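## Task

Arrange the nests so that N1 holds plate B38, N2 holds plate B83 and N3 holds plate B33. Each plate has to rest flat within its nest's locators, with its well A1 in the nest corner labelled A1. It must stay that way without the robot holding it. Finish by releasing the plate and withdrawing the gripper.

## Robot and tools

Robot: one four-axis plate-handling arm. Its joints are lift (0.000 to 0.550 m), shoulder (-2.000 to 2.000 rad), elbow (-2.800 to 2.800 rad) and wrist yaw (-12.566 to 12.566 rad). It ends in a two-finger gripper that always stays level and cannot tilt. The controlled point, end_effector_position, is midway between the two rubber pads, about 2 to 3 cm behind the fingertips. If the elbow reading gets within 0.4 rad of 0, the arm may fold and fault, so keep away from a straight arm.

Scene: the nests form an arc around the base. Seen from above and going clockwise, they are N1, OUT, N2, N3. OUT starts empty and serves as a spare spot for swaps. A plate can be identified only by its ID label. Its well A1 is at the cut-off corner. Plates may occasionally be nudged by outside pushes.

Frames: the scene frame has its origin on the table surface straight below the arm base. +z is up, and +y is to the left when facing along +x. Gripper frame: the fingers point along +x and close along y. rz is rotation about the gripper's z axis, positive from +x toward +y.

execute_actions(actions): actions is a list of actions. Each action is a list of 0 to 15 rows, and each row is 5 numbers in [-1, 1]: dx, dy, dz, rz, opening. Each row lasts one control step (1/30 s), and one action is always 15 steps (0.5 s). If there are fewer rows, the last one repeats. dx, dy, dz and rz are offsets in the gripper's own axes, measured from the gripper's measured pose at the start of that action. Every row refers back to that same start pose, so rows do not add up. Scale: 1.0 equals 0.6 m or 180 degrees. For the first action of a call, the start pose is the one last reported for this scene. opening is absolute, not an offset: +1 is fully open (0.140 m) and -1 is closed (the pads still sit 0.066 m apart). A full close takes about 0.6 s or longer. An empty list only returns state and images.

move(target, speed, blocking): target is a single row in the same 5-number format. Its offsets are taken in the gripper's axes from the pose shown in this scene's most recent result. The gripper follows a straight path lasting 0.5 to 10 s; a path longer than that halts early. It turns the short way round. speed is in m/s, 0.002 to 0.5 (default 0.25), and turning is capped at twice that value in rad/s. The opening is sent at the start. The path ignores obstacles, and the hand can lag, drift or overshoot speed, mainly near full reach. Contact is harder at higher speed and with a target set deeper beyond the surface. The "move:" line reports the ending (done, off_target, moving, held, fault), which limits acted (paced = pose clipped; held = a check blocked steps, after which the arm may speed up sharply) and the distance left to target. With blocking=false you get a result after 0.5 s while the arm keeps going. Until a result shows the move finished, moves and action rows are refused, so use wait or stop first.

wait(seconds): 0 to 10 s. The arm holds its last command, and a running move carries on. It returns early when the move ends.

stop(): brakes a running move. A fast arm needs distance to stop. The fingers are not stopped.

zoom_image(camera, region): camera is cam_head_left, cam_head_right or cam_wrist. region is [x0, y0, x1, y1] in image pixels, origin top-left, at most 504 by 504. Use it to read plate labels and find cut-off corners.

finished_scene(scene): give the current scene number. This ends the scene for good and reports success. The plates must already be correct and stable. Replying without calling a tool ends everything.

Motion details: every step, the commanded pose is clipped to within 70 mm and 16 degrees of the measured pose, and damped inverse kinematics drives the joints. A distant target therefore takes several actions, and after each action the arm stops at the last clipped pose. "Hand target" shows where the controller is currently heading. Because offsets start from the measured pose, repeating a small push against something solid does not push deeper. Joints stop together when a command reverses direction, and after large moves the arm may still be short of the target.

Results: a state line gives end_effector_position (m) and end_effector_quat_wxyz in the scene frame. The printed position can be a bit off at long reach. Joint positions lists lift, shoulder, elbow, wrist yaw and finger gap (m). grip_measured is the finger opening on the command scale; readings may carry a constant offset of about 1 mm. Step readings list positions at some steps, and HELD marks a step that was held back. "pose unreachable" means the clearance check altered or blocked the command. Results with images list cameras whose calibration changed. Calibration for the three 504x504 cameras (two head pinholes, wrist fisheye) is given as K, D and T_world_to_cam.

Gripping: to hold a plate, keep commanding an opening about 0.04 below grip_measured; a smaller gap gives a lighter grip. Pad force is about 18 N at most, and a quick close can squeeze harder.

Avoid: a contact torque reaching a joint's load limit (lift 54 N, shoulder 8.1 N m, elbow 4.05 N m, wrist yaw 1.35 N m, held weight included) stops the arm for 10 s and drops the rest of the call. Holding loads heats the motors: a MOTOR HOT warning appears at 85 °C, and at 100 °C an OVER-TEMPERATURE FAULT brakes the arm until it cools. Lower plates gently; a fall of a few millimetres is acceptable, but longer falls fail the task. Never let anything leave the table. Avoid slams, hard hits and heavy pushes.

Each tool is called after ">>>" by a JSON object that holds its "op" and its "data", one argument or row to a line.

## Session

>>> {"op": "execute_actions", "data": {
  "actions": []
}}

Scene clock: 0.00 s.
end_effector_position=(+0.4840, -0.1577, +0.2028) grip_measured=+1.00 end_effector_quat_wxyz=(+0.735, +0.000, +0.000, -0.678)
Joint positions: [ 0.198  0.793  1.213 -3.496  0.14 ]
Motor temperatures (°C, as the motors report them): [37 26 28 26]
Hand target: +0.484, -0.158, +0.203; +0.735, +0.000, +0.000, -0.678

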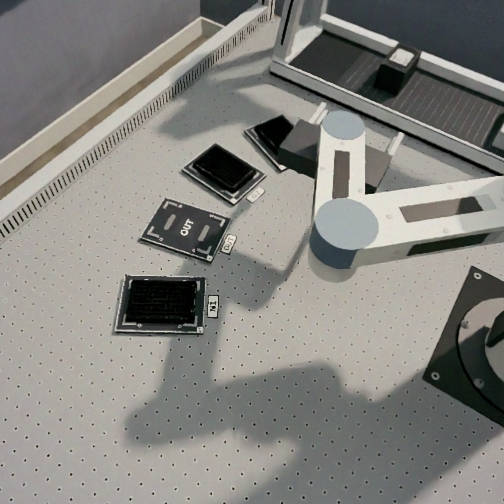

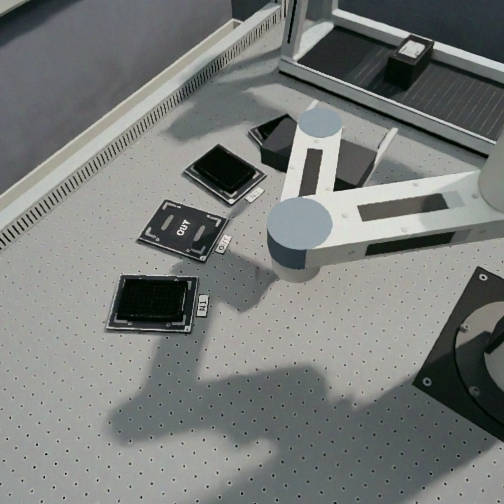

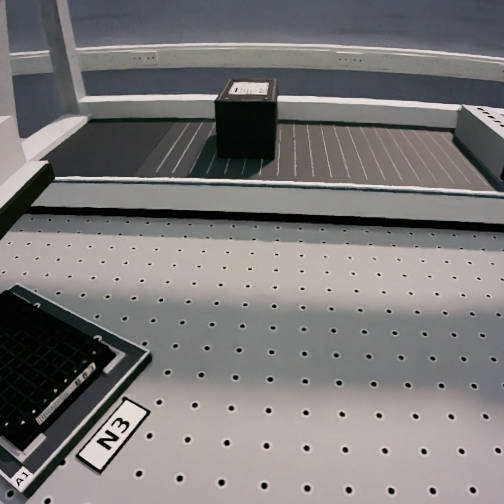

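>>> {"op": "zoom_image", "data": {
  "camera": "cam_head_left",
  "region": [90, 100, 340, 350]
}}

>>> {"op": "zoom_image", "data": {
  "camera": "cam_wrist",
  "region": [0, 280, 200, 504]
}}

Region (90, 100, 340, 350) of cam_head_left's 504x504 image, scaled by 2.016, with more detail than that image has.

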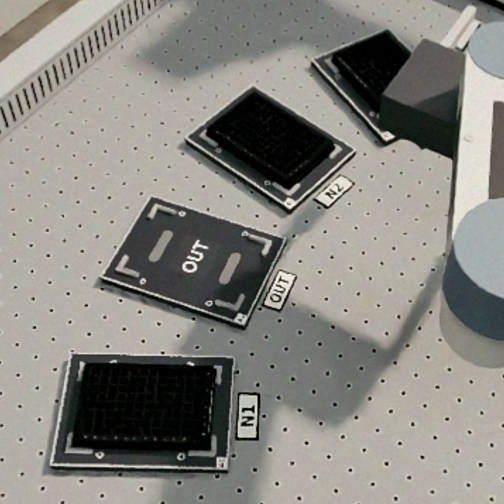

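Region (0, 280, 200, 504) of cam_wrist's 504x504 image, scaled by 2.250, with more detail than that image has; it fills the left 450 columns of this view, and the rest is white.

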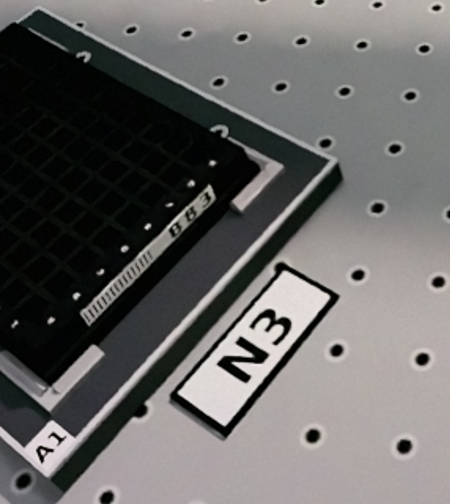

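>>> {"op": "move", "data": {
  "target": [-0.2, 0, -0.1, 0.5, 1],
  "speed": 0.4
}}

Scene clock: 28.80 s.
end_effector_position=(+0.4743, -0.0381, +0.1428) grip_measured=+1.00 end_effector_quat_wxyz=(+0.999, +0.000, +0.000, +0.040)
Joint positions: [ 0.138  0.723  0.637 -1.28   0.14 ]
Motor temperatures (°C, as the motors report them): [37 26 28 26]
Hand target: +0.474, -0.038, +0.143; +0.999, +0.000, +0.000, +0.040
Off the commanded pose: 0.000 m, 0 deg.
move: done
camera_calibration (this result's frames):
cam_wrist: T_world_to_cam=[[0.0754599, -0.997149, 0.000760677, -0.0656826], [-0.596198, -0.0457291, -0.801534, 0.383482], [0.799284, 0.0600302, -0.597948, -0.195582], [0, 0, 0, 1]] pos_world=[0.389913, -0.0362181, 0.190476]

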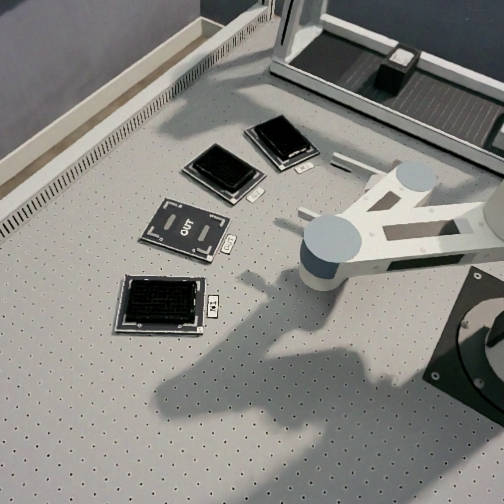

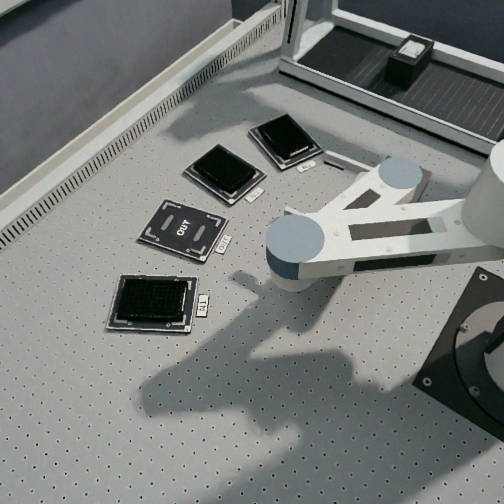

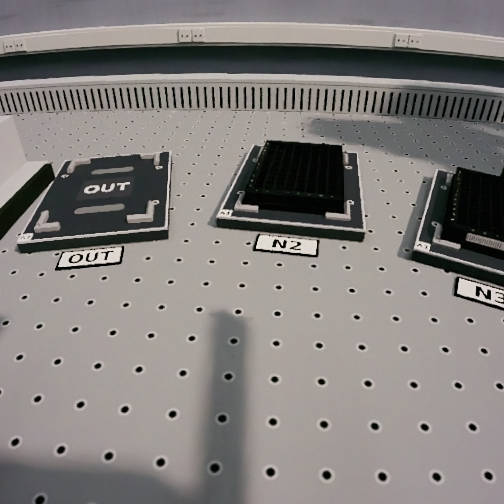

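>>> {"op": "zoom_image", "data": {
  "camera": "cam_wrist",
  "region": [200, 120, 504, 280]
}}

>>> {"op": "zoom_image", "data": {
  "camera": "cam_head_left",
  "region": [170, 105, 330, 215]
}}

>>> {"op": "zoom_image", "data": {
  "camera": "cam_head_left",
  "region": [105, 265, 225, 345]
}}

Region (200, 120, 504, 280) of cam_wrist's 504x504 image, scaled by 1.658, with more detail than that image has; it fills the top 265 rows of this view, and the rest is white.

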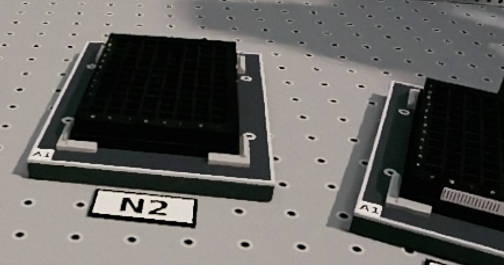

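Region (170, 105, 330, 215) of cam_head_left's 504x504 image, scaled by 3.150, with more detail than that image has; it fills the top 346 rows of this view, and the rest is white.

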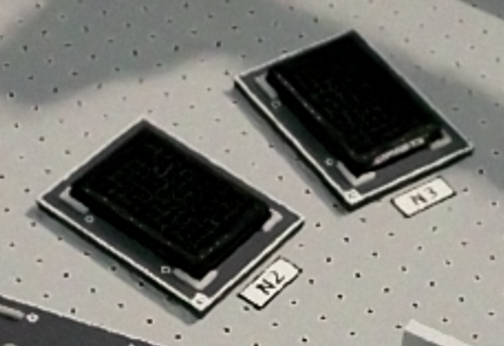

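Region (105, 265, 225, 345) of cam_head_left's 504x504 image, scaled by 4.200, with more detail than that image has.

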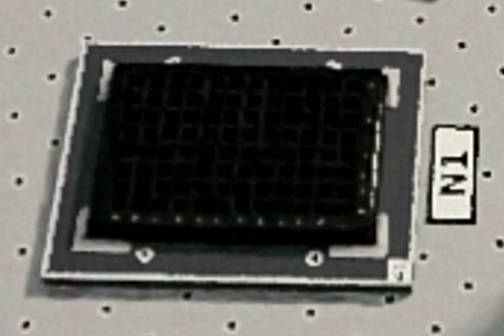

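>>> {"op": "move", "data": {
  "target": [0.1015, 0.306, -0.05, 0.16, 1],
  "speed": 0.4
}}

Scene clock: 47.60 s.
end_effector_position=(+0.5203, +0.1500, +0.1127) grip_measured=+1.00 end_effector_quat_wxyz=(+0.958, +0.000, +0.000, +0.288)
Joint positions: [ 0.108  1.257  0.947 -1.621  0.14 ]
Motor temperatures (°C, as the motors report them): [37 26 28 26]
Hand target: +0.520, +0.150, +0.113; +0.958, +0.000, +0.000, +0.287
Off the commanded pose: 0.000 m, 0 deg.
move: done
camera_calibration (this result's frames):
cam_wrist: T_world_to_cam=[[0.547107, -0.837062, 0.000760677, -0.150915], [-0.500187, -0.327652, -0.801534, 0.387755], [0.671183, 0.438145, -0.597948, -0.251666], [0, 0, 0, 1]] pos_world=[0.44543, 0.11099, 0.160431]

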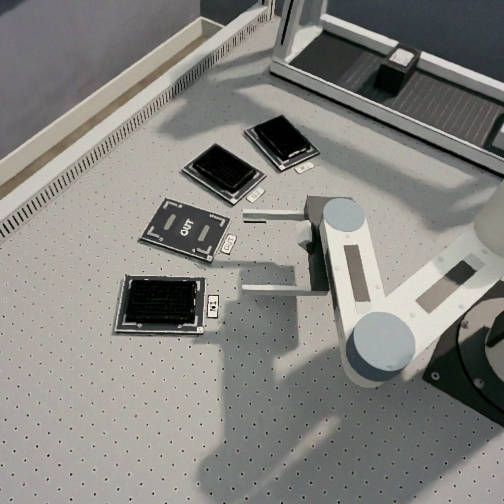

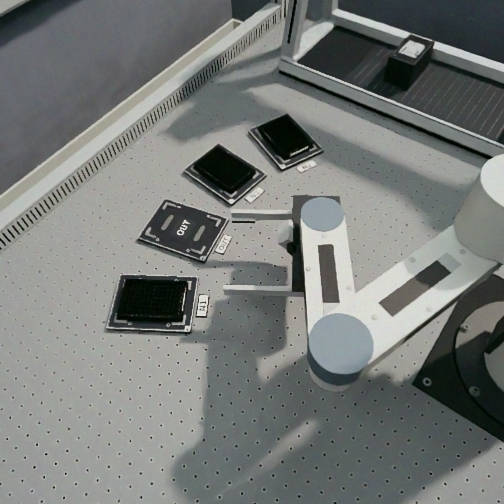

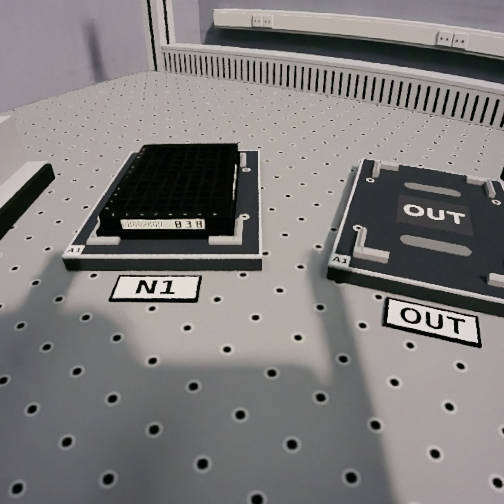

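>>> {"op": "zoom_image", "data": {
  "camera": "cam_wrist",
  "region": [50, 130, 280, 290]
}}

Region (50, 130, 280, 290) of cam_wrist's 504x504 image, scaled by 2.191, with more detail than that image has; it fills the top 351 rows of this view, and the rest is white.

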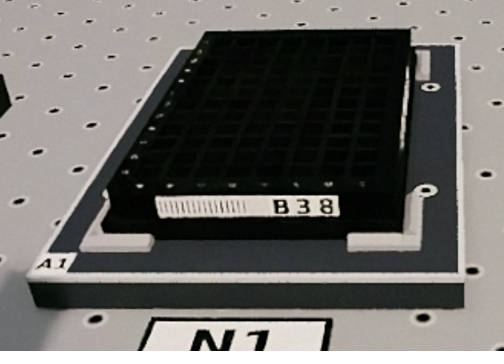

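>>> {"op": "move", "data": {
  "target": [-0.0888, -0.3149, 0, -0.2167, 1],
  "speed": 0.4
}}

Scene clock: 67.53 s.
end_effector_position=(+0.5799, -0.0372, +0.1127) grip_measured=+1.00 end_effector_quat_wxyz=(+0.999, +0.000, +0.000, -0.049)
Joint positions: [ 0.108  0.819  1.067 -1.983  0.14 ]
Motor temperatures (°C, as the motors report them): [37 26 28 26]
Hand target: +0.580, -0.037, +0.113; +0.999, +0.000, +0.000, -0.049
Off the commanded pose: 0.000 m, 0 deg.
move: done
camera_calibration (this result's frames):
cam_wrist: T_world_to_cam=[[-0.101778, -0.994807, 0.000760677, 0.0302251], [-0.594906, 0.0602517, -0.801534, 0.425591], [0.797326, -0.0820313, -0.597948, -0.302154], [0, 0, 0, 1]] pos_world=[0.497178, -0.0203605, 0.160431]

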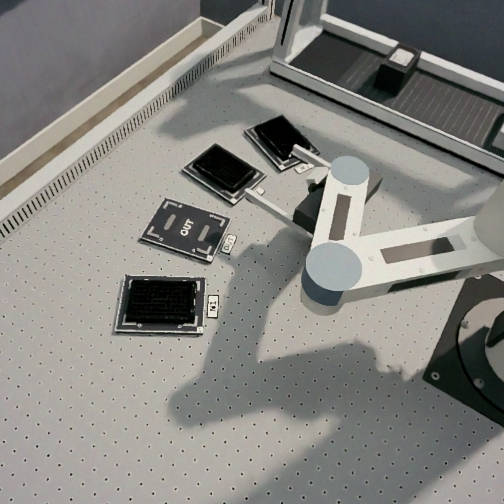

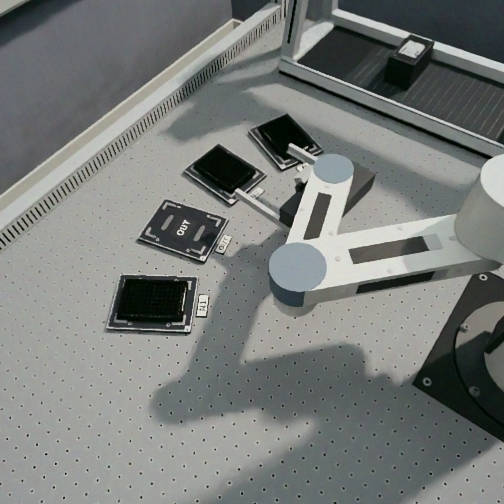

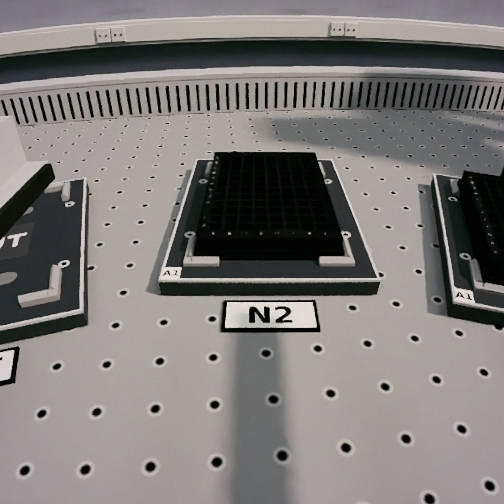

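>>> {"op": "zoom_image", "data": {
  "camera": "cam_wrist",
  "region": [150, 140, 390, 310]
}}

Region (150, 140, 390, 310) of cam_wrist's 504x504 image, scaled by 2.100, with more detail than that image has; it fills the top 357 rows of this view, and the rest is white.

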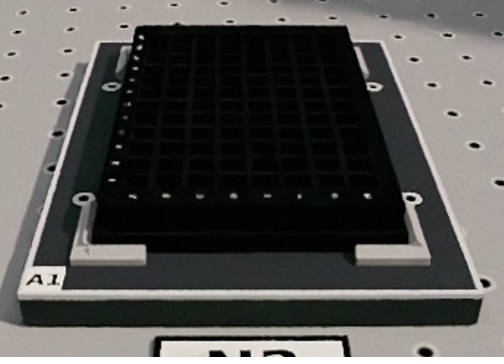

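>>> {"op": "move", "data": {
  "target": [0.2917, -0.0025, -0.0962, -0.0016, 0.1],
  "speed": 0.3
}}

Scene clock: 85.90 s.
end_effector_position=(+0.7539, -0.0557, +0.0550) grip_measured=+0.10 end_effector_quat_wxyz=(+0.999, +0.000, +0.000, -0.051)
Joint positions: [ 0.05   0.416  2.025 -2.543  0.107]
Motor temperatures (°C, as the motors report them): [37 26 28 26]
Hand target: +0.754, -0.056, +0.055; +0.999, +0.000, +0.000, -0.051
Off the commanded pose: 0.000 m, 0 deg.
move: done
camera_calibration (this result's frames):
cam_wrist: T_world_to_cam=[[-0.106586, -0.994303, 0.000760677, 0.0331841], [-0.594607, 0.0631265, -0.801534, 0.483835], [0.79692, -0.0858844, -0.597948, -0.476838], [0, 0, 0, 1]] pos_world=[0.67123, -0.0385006, 0.102661]

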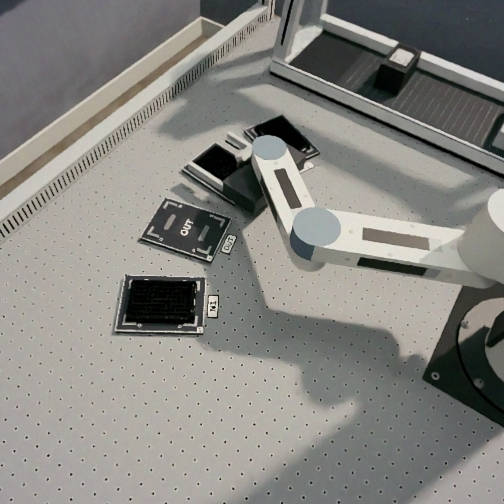

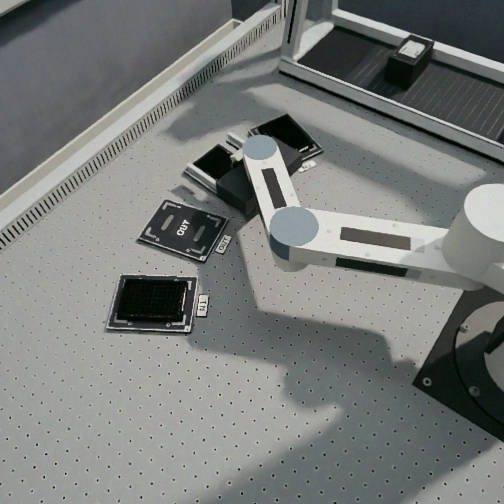

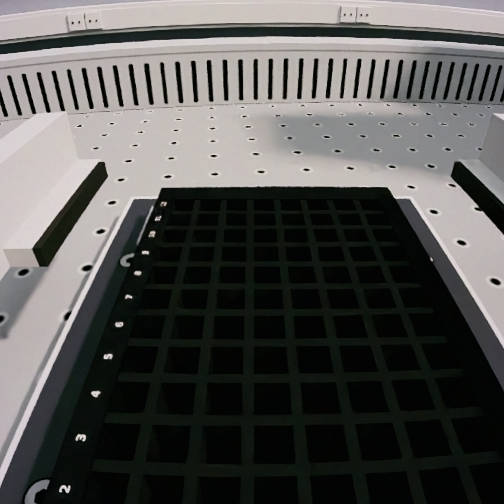

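>>> {"op": "zoom_image", "data": {
  "camera": "cam_wrist",
  "region": [0, 100, 504, 300]
}}

Region (0, 100, 504, 300) of cam_wrist's 504x504 image, scaled by 1.000; it fills the top 200 rows of this view, and the rest is white.

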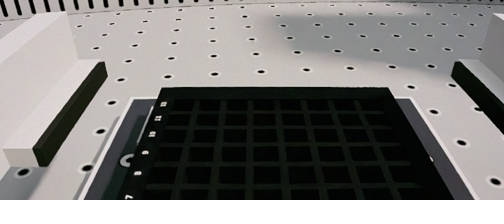

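>>> {"op": "zoom_image", "data": {
  "camera": "cam_wrist",
  "region": [0, 140, 200, 300]
}}

>>> {"op": "zoom_image", "data": {
  "camera": "cam_wrist",
  "region": [344, 140, 504, 300]
}}

Region (0, 140, 200, 300) of cam_wrist's 504x504 image, scaled by 2.520, with more detail than that image has; it fills the top 403 rows of this view, and the rest is white.

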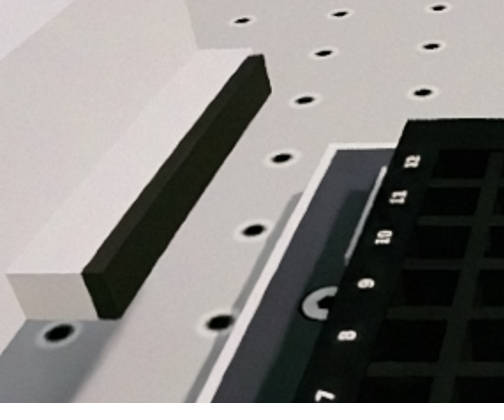

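Region (344, 140, 504, 300) of cam_wrist's 504x504 image, scaled by 3.150, with more detail than that image has.

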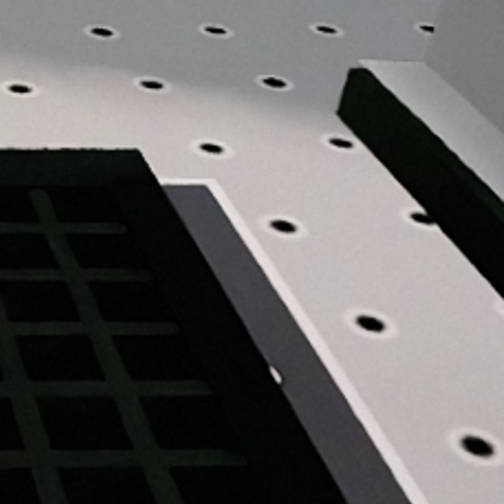

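>>> {"op": "move", "data": {
  "target": [-0.035, 0, -0.0367, 0, 0.1],
  "speed": 0.05
}}

Scene clock: 107.00 s.
end_effector_position=(+0.7330, -0.0536, +0.0329) grip_measured=+0.10 end_effector_quat_wxyz=(+0.999, +0.000, +0.000, -0.051)
Joint positions: [ 0.028  0.481  1.88  -2.463  0.107]
Motor temperatures (°C, as the motors report them): [37 26 28 26]
Hand target: +0.733, -0.054, +0.033; +0.999, +0.000, +0.000, -0.051
Off the commanded pose: 0.000 m, 0 deg.
move: done
camera_calibration (this result's frames):
cam_wrist: T_world_to_cam=[[-0.106985, -0.99426, 0.000760677, 0.0333114], [-0.594582, 0.0633651, -0.801534, 0.453585], [0.796886, -0.0862041, -0.597948, -0.47322], [0, 0, 0, 1]] pos_world=[0.65036, -0.0364149, 0.0805777]

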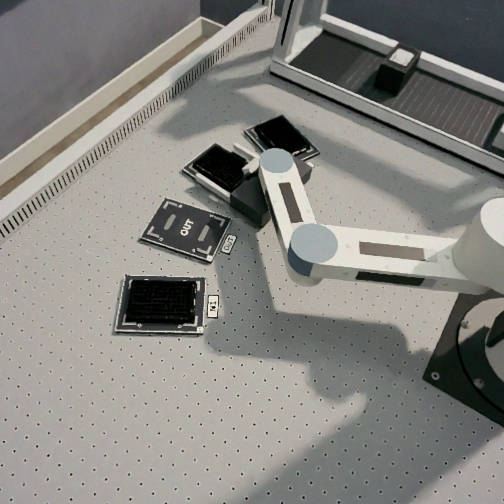

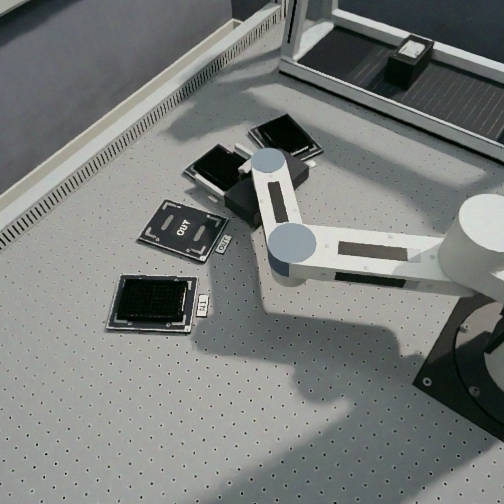

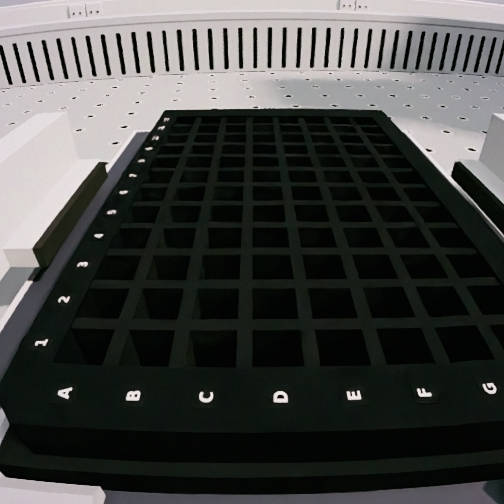

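>>> {"op": "execute_actions", "data": {
  "actions": [
    [[0,0,0,0,0.0],[0,0,0,0,-0.1],[0,0,0,0,-0.2],[0,0,0,0,-0.3],[0,0,0,0,-0.35],[0,0,0,0,-0.4],[0,0,0,0,-0.42],[0,0,0,0,-0.44],[0,0,0,0,-0.46],[0,0,0,0,-0.48],[0,0,0,0,-0.5],[0,0,0,0,-0.52],[0,0,0,0,-0.54],[0,0,0,0,-0.56],[0,0,0,0,-0.58]]
  ]
}}

Scene clock: 112.70 s.
end_effector_position=(+0.7331, -0.0532, +0.0331) grip_measured=-0.54 end_effector_quat_wxyz=(+0.999, +0.000, +0.000, -0.050)
Joint positions: [ 0.028  0.481  1.88  -2.463  0.083]
Motor temperatures (°C, as the motors report them): [37 26 28 26]
Hand target: +0.733, -0.054, +0.033; +0.999, +0.000, +0.000, -0.051
Off the commanded pose: 0.000 m, 0 deg.
Step readings (end_effector_position):
0: (+0.7330, -0.0536, +0.0329)
1: (+0.7330, -0.0536, +0.0329)
2: (+0.7330, -0.0536, +0.0329)
4: (+0.7330, -0.0536, +0.0329)
8: (+0.7330, -0.0536, +0.0329)
15: end_effector_position above
camera_calibration (this result's frames):
cam_wrist: T_world_to_cam=[[-0.105501, -0.994419, 0.000760677, 0.0326552], [-0.594676, 0.0624779, -0.801534, 0.453795], [0.797013, -0.0850151, -0.597948, -0.473186], [0, 0, 0, 1]] pos_world=[0.650441, -0.0361071, 0.0807665]

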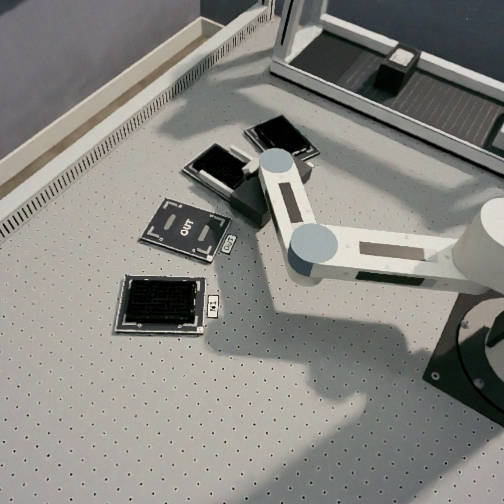

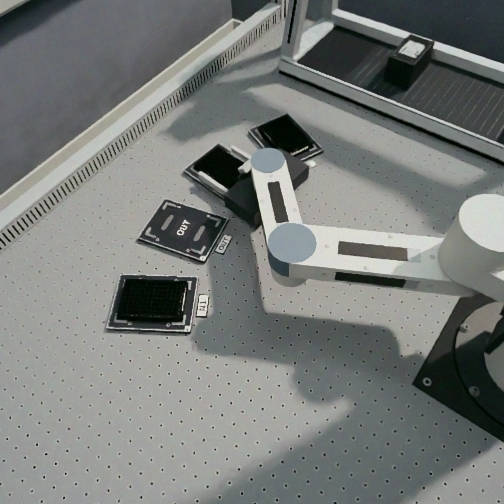

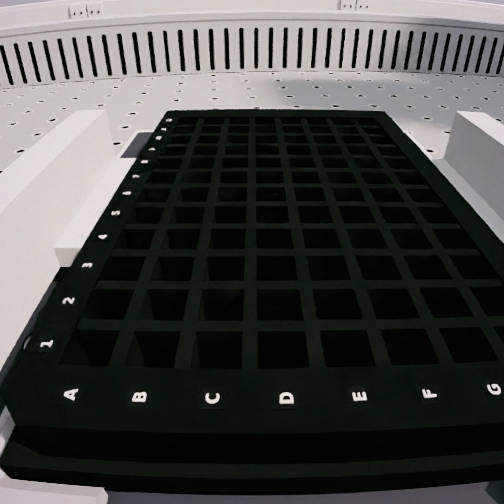

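>>> {"op": "wait", "data": {
  "seconds": 0.3
}}

Scene clock: 113.70 s.
end_effector_position=(+0.7331, -0.0532, +0.0331) grip_measured=-0.54 end_effector_quat_wxyz=(+0.999, +0.000, +0.000, -0.050)
Joint positions: [ 0.028  0.481  1.88  -2.463  0.083]
Motor temperatures (°C, as the motors report them): [37 26 28 26]
Hand target: +0.733, -0.054, +0.033; +0.999, +0.000, +0.000, -0.051
Off the commanded pose: 0.000 m, 0 deg.
wait: 0.30 s; at rest from the start
camera_calibration (this result's frames):
cam_wrist: T_world_to_cam=[[-0.105512, -0.994418, 0.000760677, 0.0326645], [-0.594675, 0.0624847, -0.801534, 0.453794], [0.797012, -0.0850242, -0.597948, -0.473185], [0, 0, 0, 1]] pos_world=[0.650441, -0.0361052, 0.0807665]

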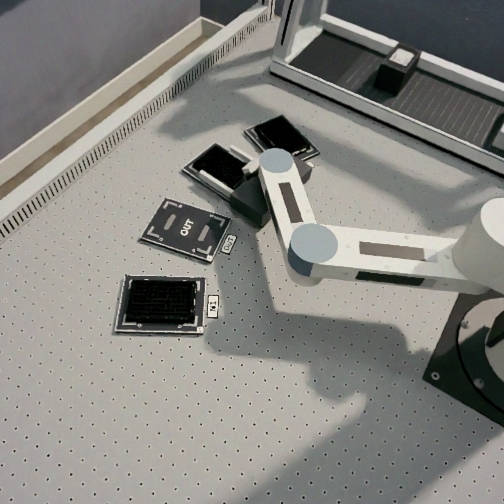

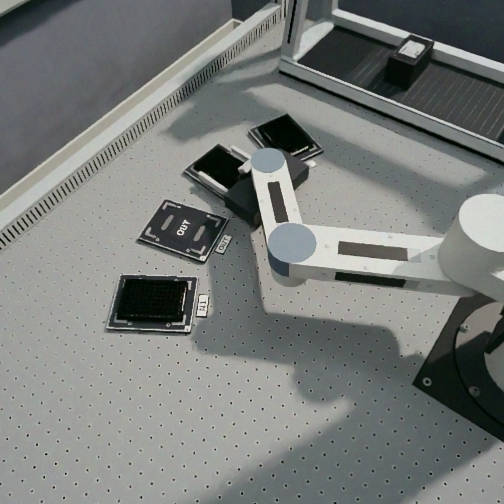

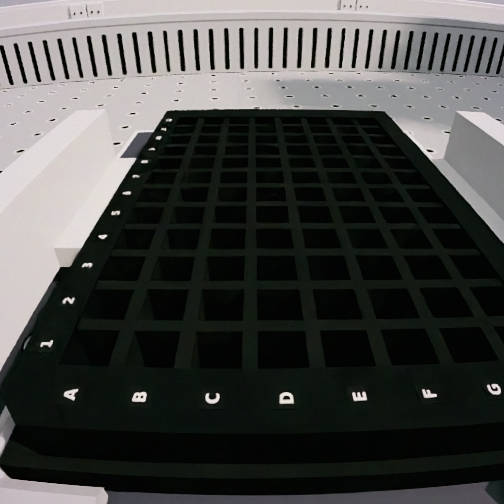

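>>> {"op": "zoom_image", "data": {
  "camera": "cam_wrist",
  "region": [90, 95, 210, 175]
}}

>>> {"op": "zoom_image", "data": {
  "camera": "cam_wrist",
  "region": [360, 95, 480, 175]
}}

>>> {"op": "zoom_image", "data": {
  "camera": "cam_wrist",
  "region": [0, 400, 504, 504]
}}

Region (90, 95, 210, 175) of cam_wrist's 504x504 image, scaled by 4.200, with more detail than that image has.

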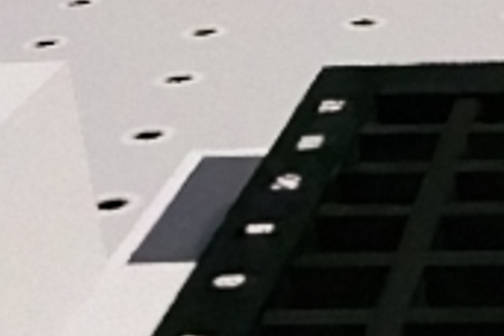

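Region (360, 95, 480, 175) of cam_wrist's 504x504 image, scaled by 4.200, with more detail than that image has.

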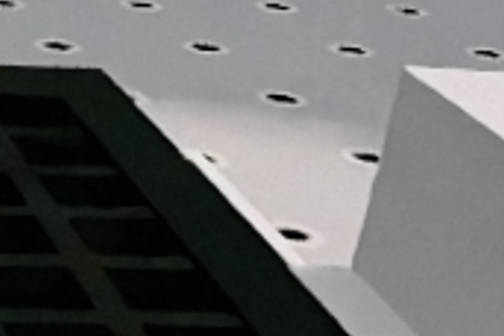

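Region (0, 400, 504, 504) of cam_wrist's 504x504 image, scaled by 1.000; it fills the top 104 rows of this view, and the rest is white.

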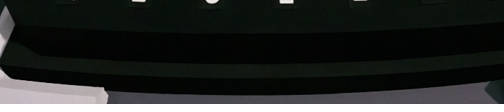

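>>> {"op": "move", "data": {
  "target": [0, 0, 0.035, 0, -0.58],
  "speed": 0.06
}}

Scene clock: 138.53 s.
end_effector_position=(+0.7331, -0.0532, +0.0541) grip_measured=-0.54 end_effector_quat_wxyz=(+0.999, +0.000, +0.000, -0.050)
Joint positions: [ 0.049  0.481  1.88  -2.463  0.083]
Motor temperatures (°C, as the motors report them): [36 26 28 26]
Hand target: +0.733, -0.053, +0.054; +0.999, +0.000, +0.000, -0.050
Off the commanded pose: 0.000 m, 0 deg.
move: done
camera_calibration (this result's frames):
cam_wrist: T_world_to_cam=[[-0.105417, -0.994428, 0.000760677, 0.0326303], [-0.594681, 0.0624276, -0.801534, 0.470673], [0.79702, -0.0849476, -0.597948, -0.460606], [0, 0, 0, 1]] pos_world=[0.650452, -0.0360619, 0.101817]

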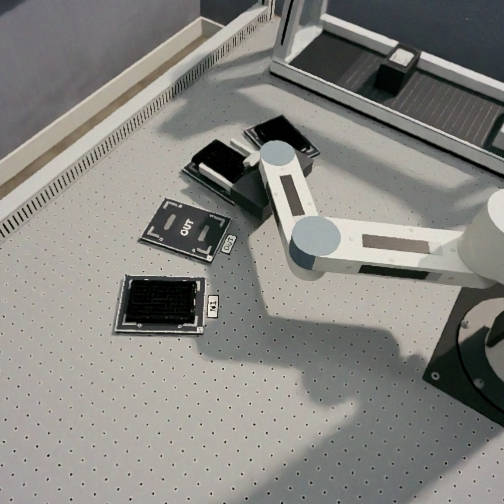

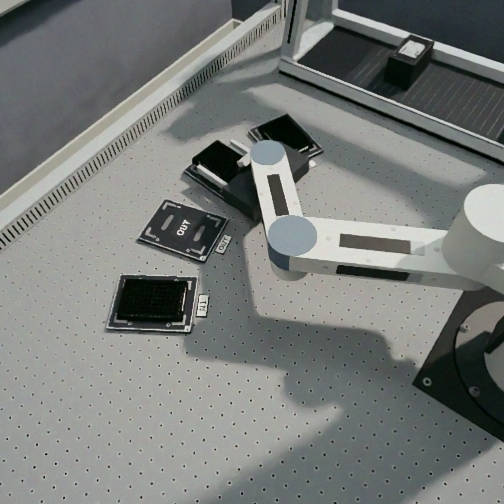

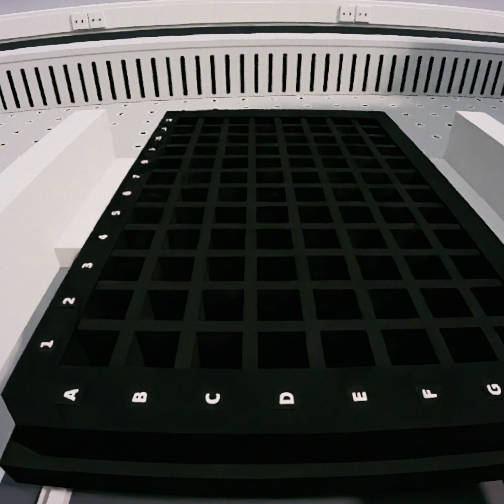

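>>> {"op": "move", "data": {
  "target": [-0.08298, 0.29682, -0.0135, 0.1099, -0.58],
  "speed": 0.25
}}

>>> {"op": "move", "data": {
  "target": [0, 0, -0.011, 0, -0.58],
  "speed": 0.03
}}

Scene clock: 143.70 s.
end_effector_position=(+0.7015, +0.1293, +0.0460) grip_measured=-0.54 end_effector_quat_wxyz=(+0.992, +0.000, +0.000, +0.122)
Joint positions: [ 0.041  0.865  1.764 -2.384  0.083]
Motor temperatures (°C, as the motors report them): [36 26 28 26]
Hand target: +0.702, +0.129, +0.046; +0.993, +0.000, +0.000, +0.122
Off the commanded pose: 0.000 m, 0 deg.
move: done
camera_calibration (this result's frames):
cam_wrist: T_world_to_cam=[[0.238098, -0.971241, 0.000760677, -0.0332045], [-0.580607, -0.142963, -0.801534, 0.450701], [0.778592, 0.190402, -0.597948, -0.447432], [0, 0, 0, 1]] pos_world=[0.617953, 0.117376, 0.0937364]

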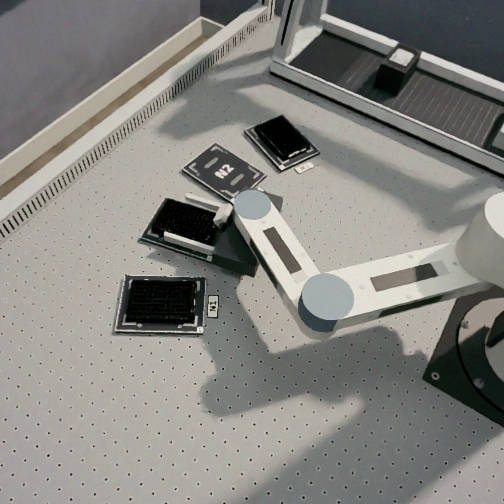

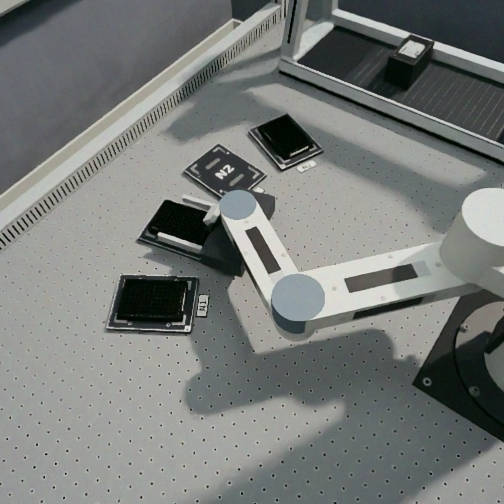

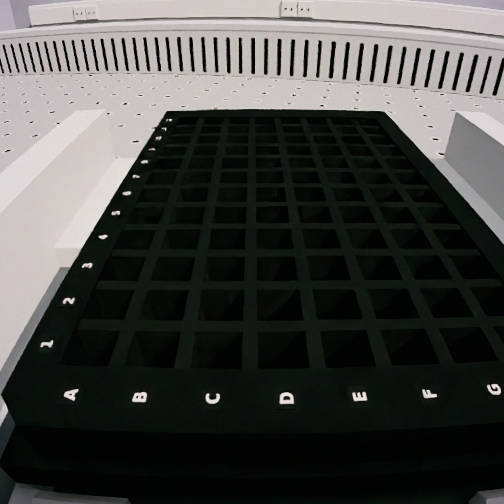

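Scene clock: 144.40 s.
end_effector_position=(+0.7015, +0.1293, +0.0394) grip_measured=-0.54 end_effector_quat_wxyz=(+0.992, +0.000, +0.000, +0.122)
Joint positions: [ 0.034  0.865  1.764 -2.384  0.083]
Motor temperatures (°C, as the motors report them): [37 26 28 26]
Hand target: +0.702, +0.129, +0.039; +0.992, +0.000, +0.000, +0.122
Off the commanded pose: 0.000 m, 0 deg.
move: done
camera_calibration (this result's frames):
cam_wrist: T_world_to_cam=[[0.238129, -0.971233, 0.000760677, -0.0332047], [-0.580602, -0.142981, -0.801534, 0.445399], [0.778586, 0.190427, -0.597948, -0.451387], [0, 0, 0, 1]] pos_world=[0.61795, 0.11739, 0.0871218]

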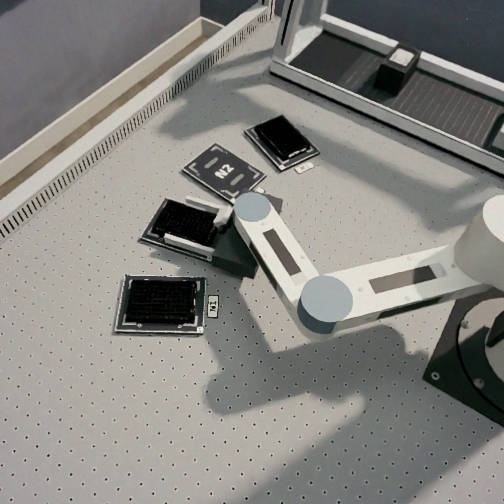

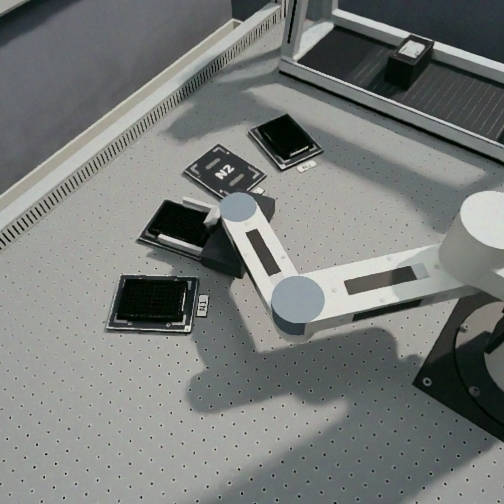

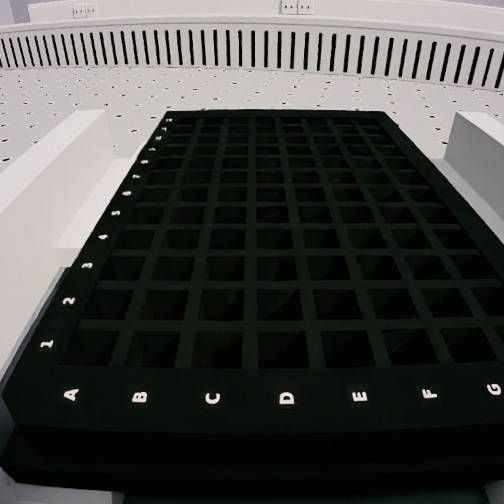

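>>> {"op": "zoom_image", "data": {
  "camera": "cam_wrist",
  "region": [90, 95, 210, 175]
}}

>>> {"op": "zoom_image", "data": {
  "camera": "cam_wrist",
  "region": [0, 424, 252, 504]
}}

>>> {"op": "zoom_image", "data": {
  "camera": "cam_head_left",
  "region": [130, 185, 250, 275]
}}

Region (90, 95, 210, 175) of cam_wrist's 504x504 image, scaled by 4.200, with more detail than that image has.

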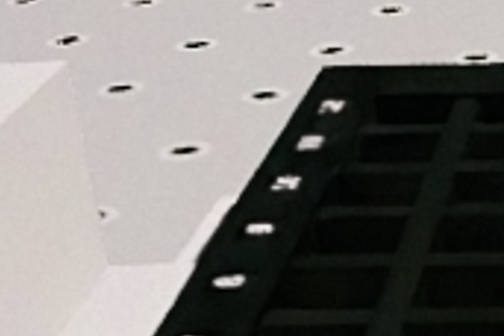

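Region (0, 424, 252, 504) of cam_wrist's 504x504 image, scaled by 2.000, with more detail than that image has; it fills the top 160 rows of this view, and the rest is white.

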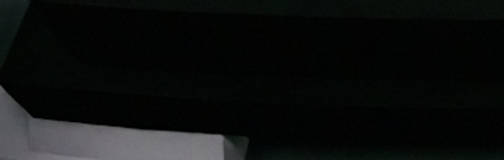

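Region (130, 185, 250, 275) of cam_head_left's 504x504 image, scaled by 4.200, with more detail than that image has; it fills the top 378 rows of this view, and the rest is white.

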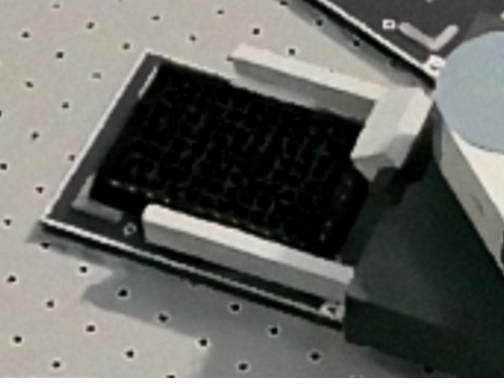

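>>> {"op": "move", "data": {
  "target": [-0.25, 0, 0.008, 0, -0.58],
  "speed": 0.25
}}

>>> {"op": "zoom_image", "data": {
  "camera": "cam_wrist",
  "region": [130, 50, 400, 150]
}}

Scene clock: 155.10 s.
end_effector_position=(+0.5560, +0.0929, +0.0442) grip_measured=-0.54 end_effector_quat_wxyz=(+0.993, +0.000, +0.000, +0.122)
Joint positions: [ 0.039  1.166  1.002 -1.924  0.083]
Motor temperatures (°C, as the motors report them): [37 26 28 26]
Hand target: +0.556, +0.093, +0.044; +0.992, +0.000, +0.000, +0.122
Off the commanded pose: 0.000 m, 0 deg.
move: done
camera_calibration (this result's frames):
cam_wrist: T_world_to_cam=[[0.237823, -0.971308, 0.000760677, -0.0337377], [-0.580648, -0.142798, -0.801534, 0.359526], [0.778646, 0.190181, -0.597948, -0.328349], [0, 0, 0, 1]] pos_world=[0.472449, 0.0810158, 0.0918626]

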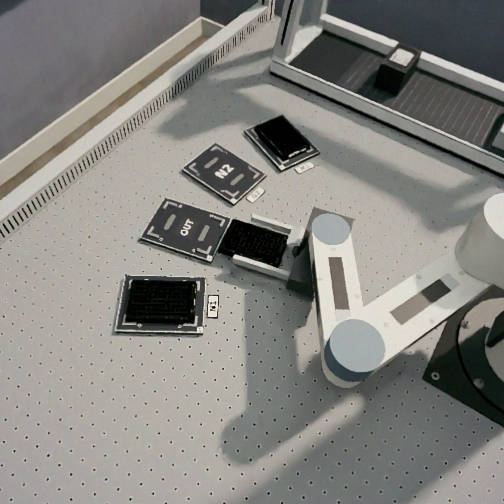

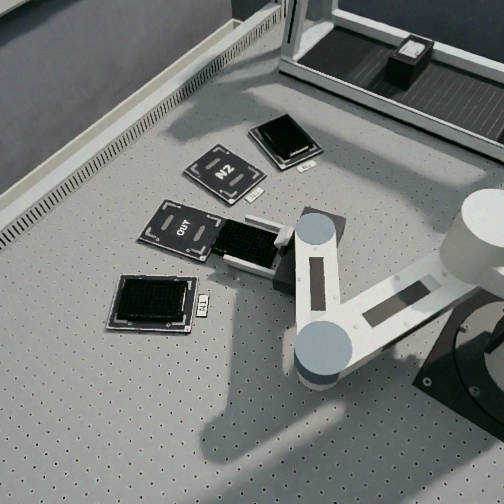

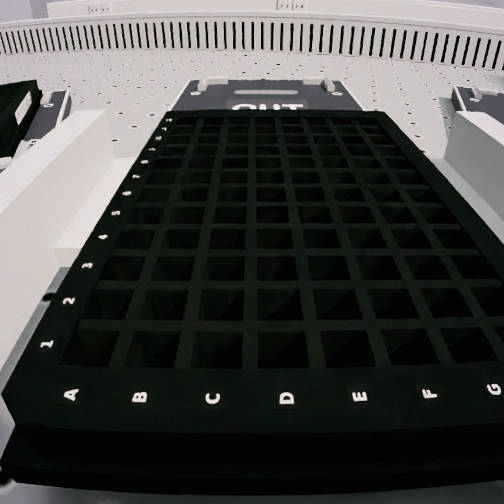

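Region (130, 50, 400, 150) of cam_wrist's 504x504 image, scaled by 1.867, with more detail than that image has; it fills the top 187 rows of this view, and the rest is white.

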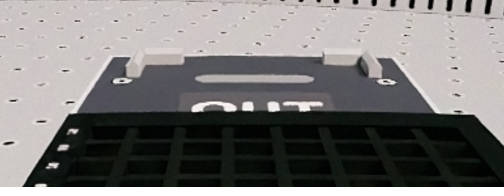

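>>> {"op": "zoom_image", "data": {
  "camera": "cam_wrist",
  "region": [160, 65, 270, 120]
}}

>>> {"op": "zoom_image", "data": {
  "camera": "cam_wrist",
  "region": [270, 65, 380, 120]
}}

Region (160, 65, 270, 120) of cam_wrist's 504x504 image, scaled by 4.582, with more detail than that image has.

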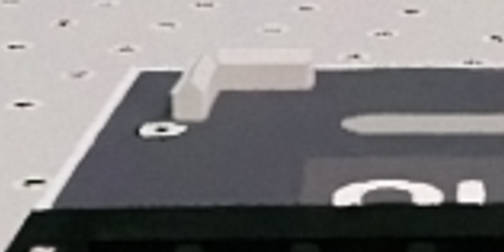

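Region (270, 65, 380, 120) of cam_wrist's 504x504 image, scaled by 4.582, with more detail than that image has.

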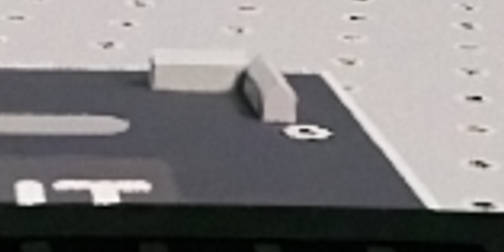

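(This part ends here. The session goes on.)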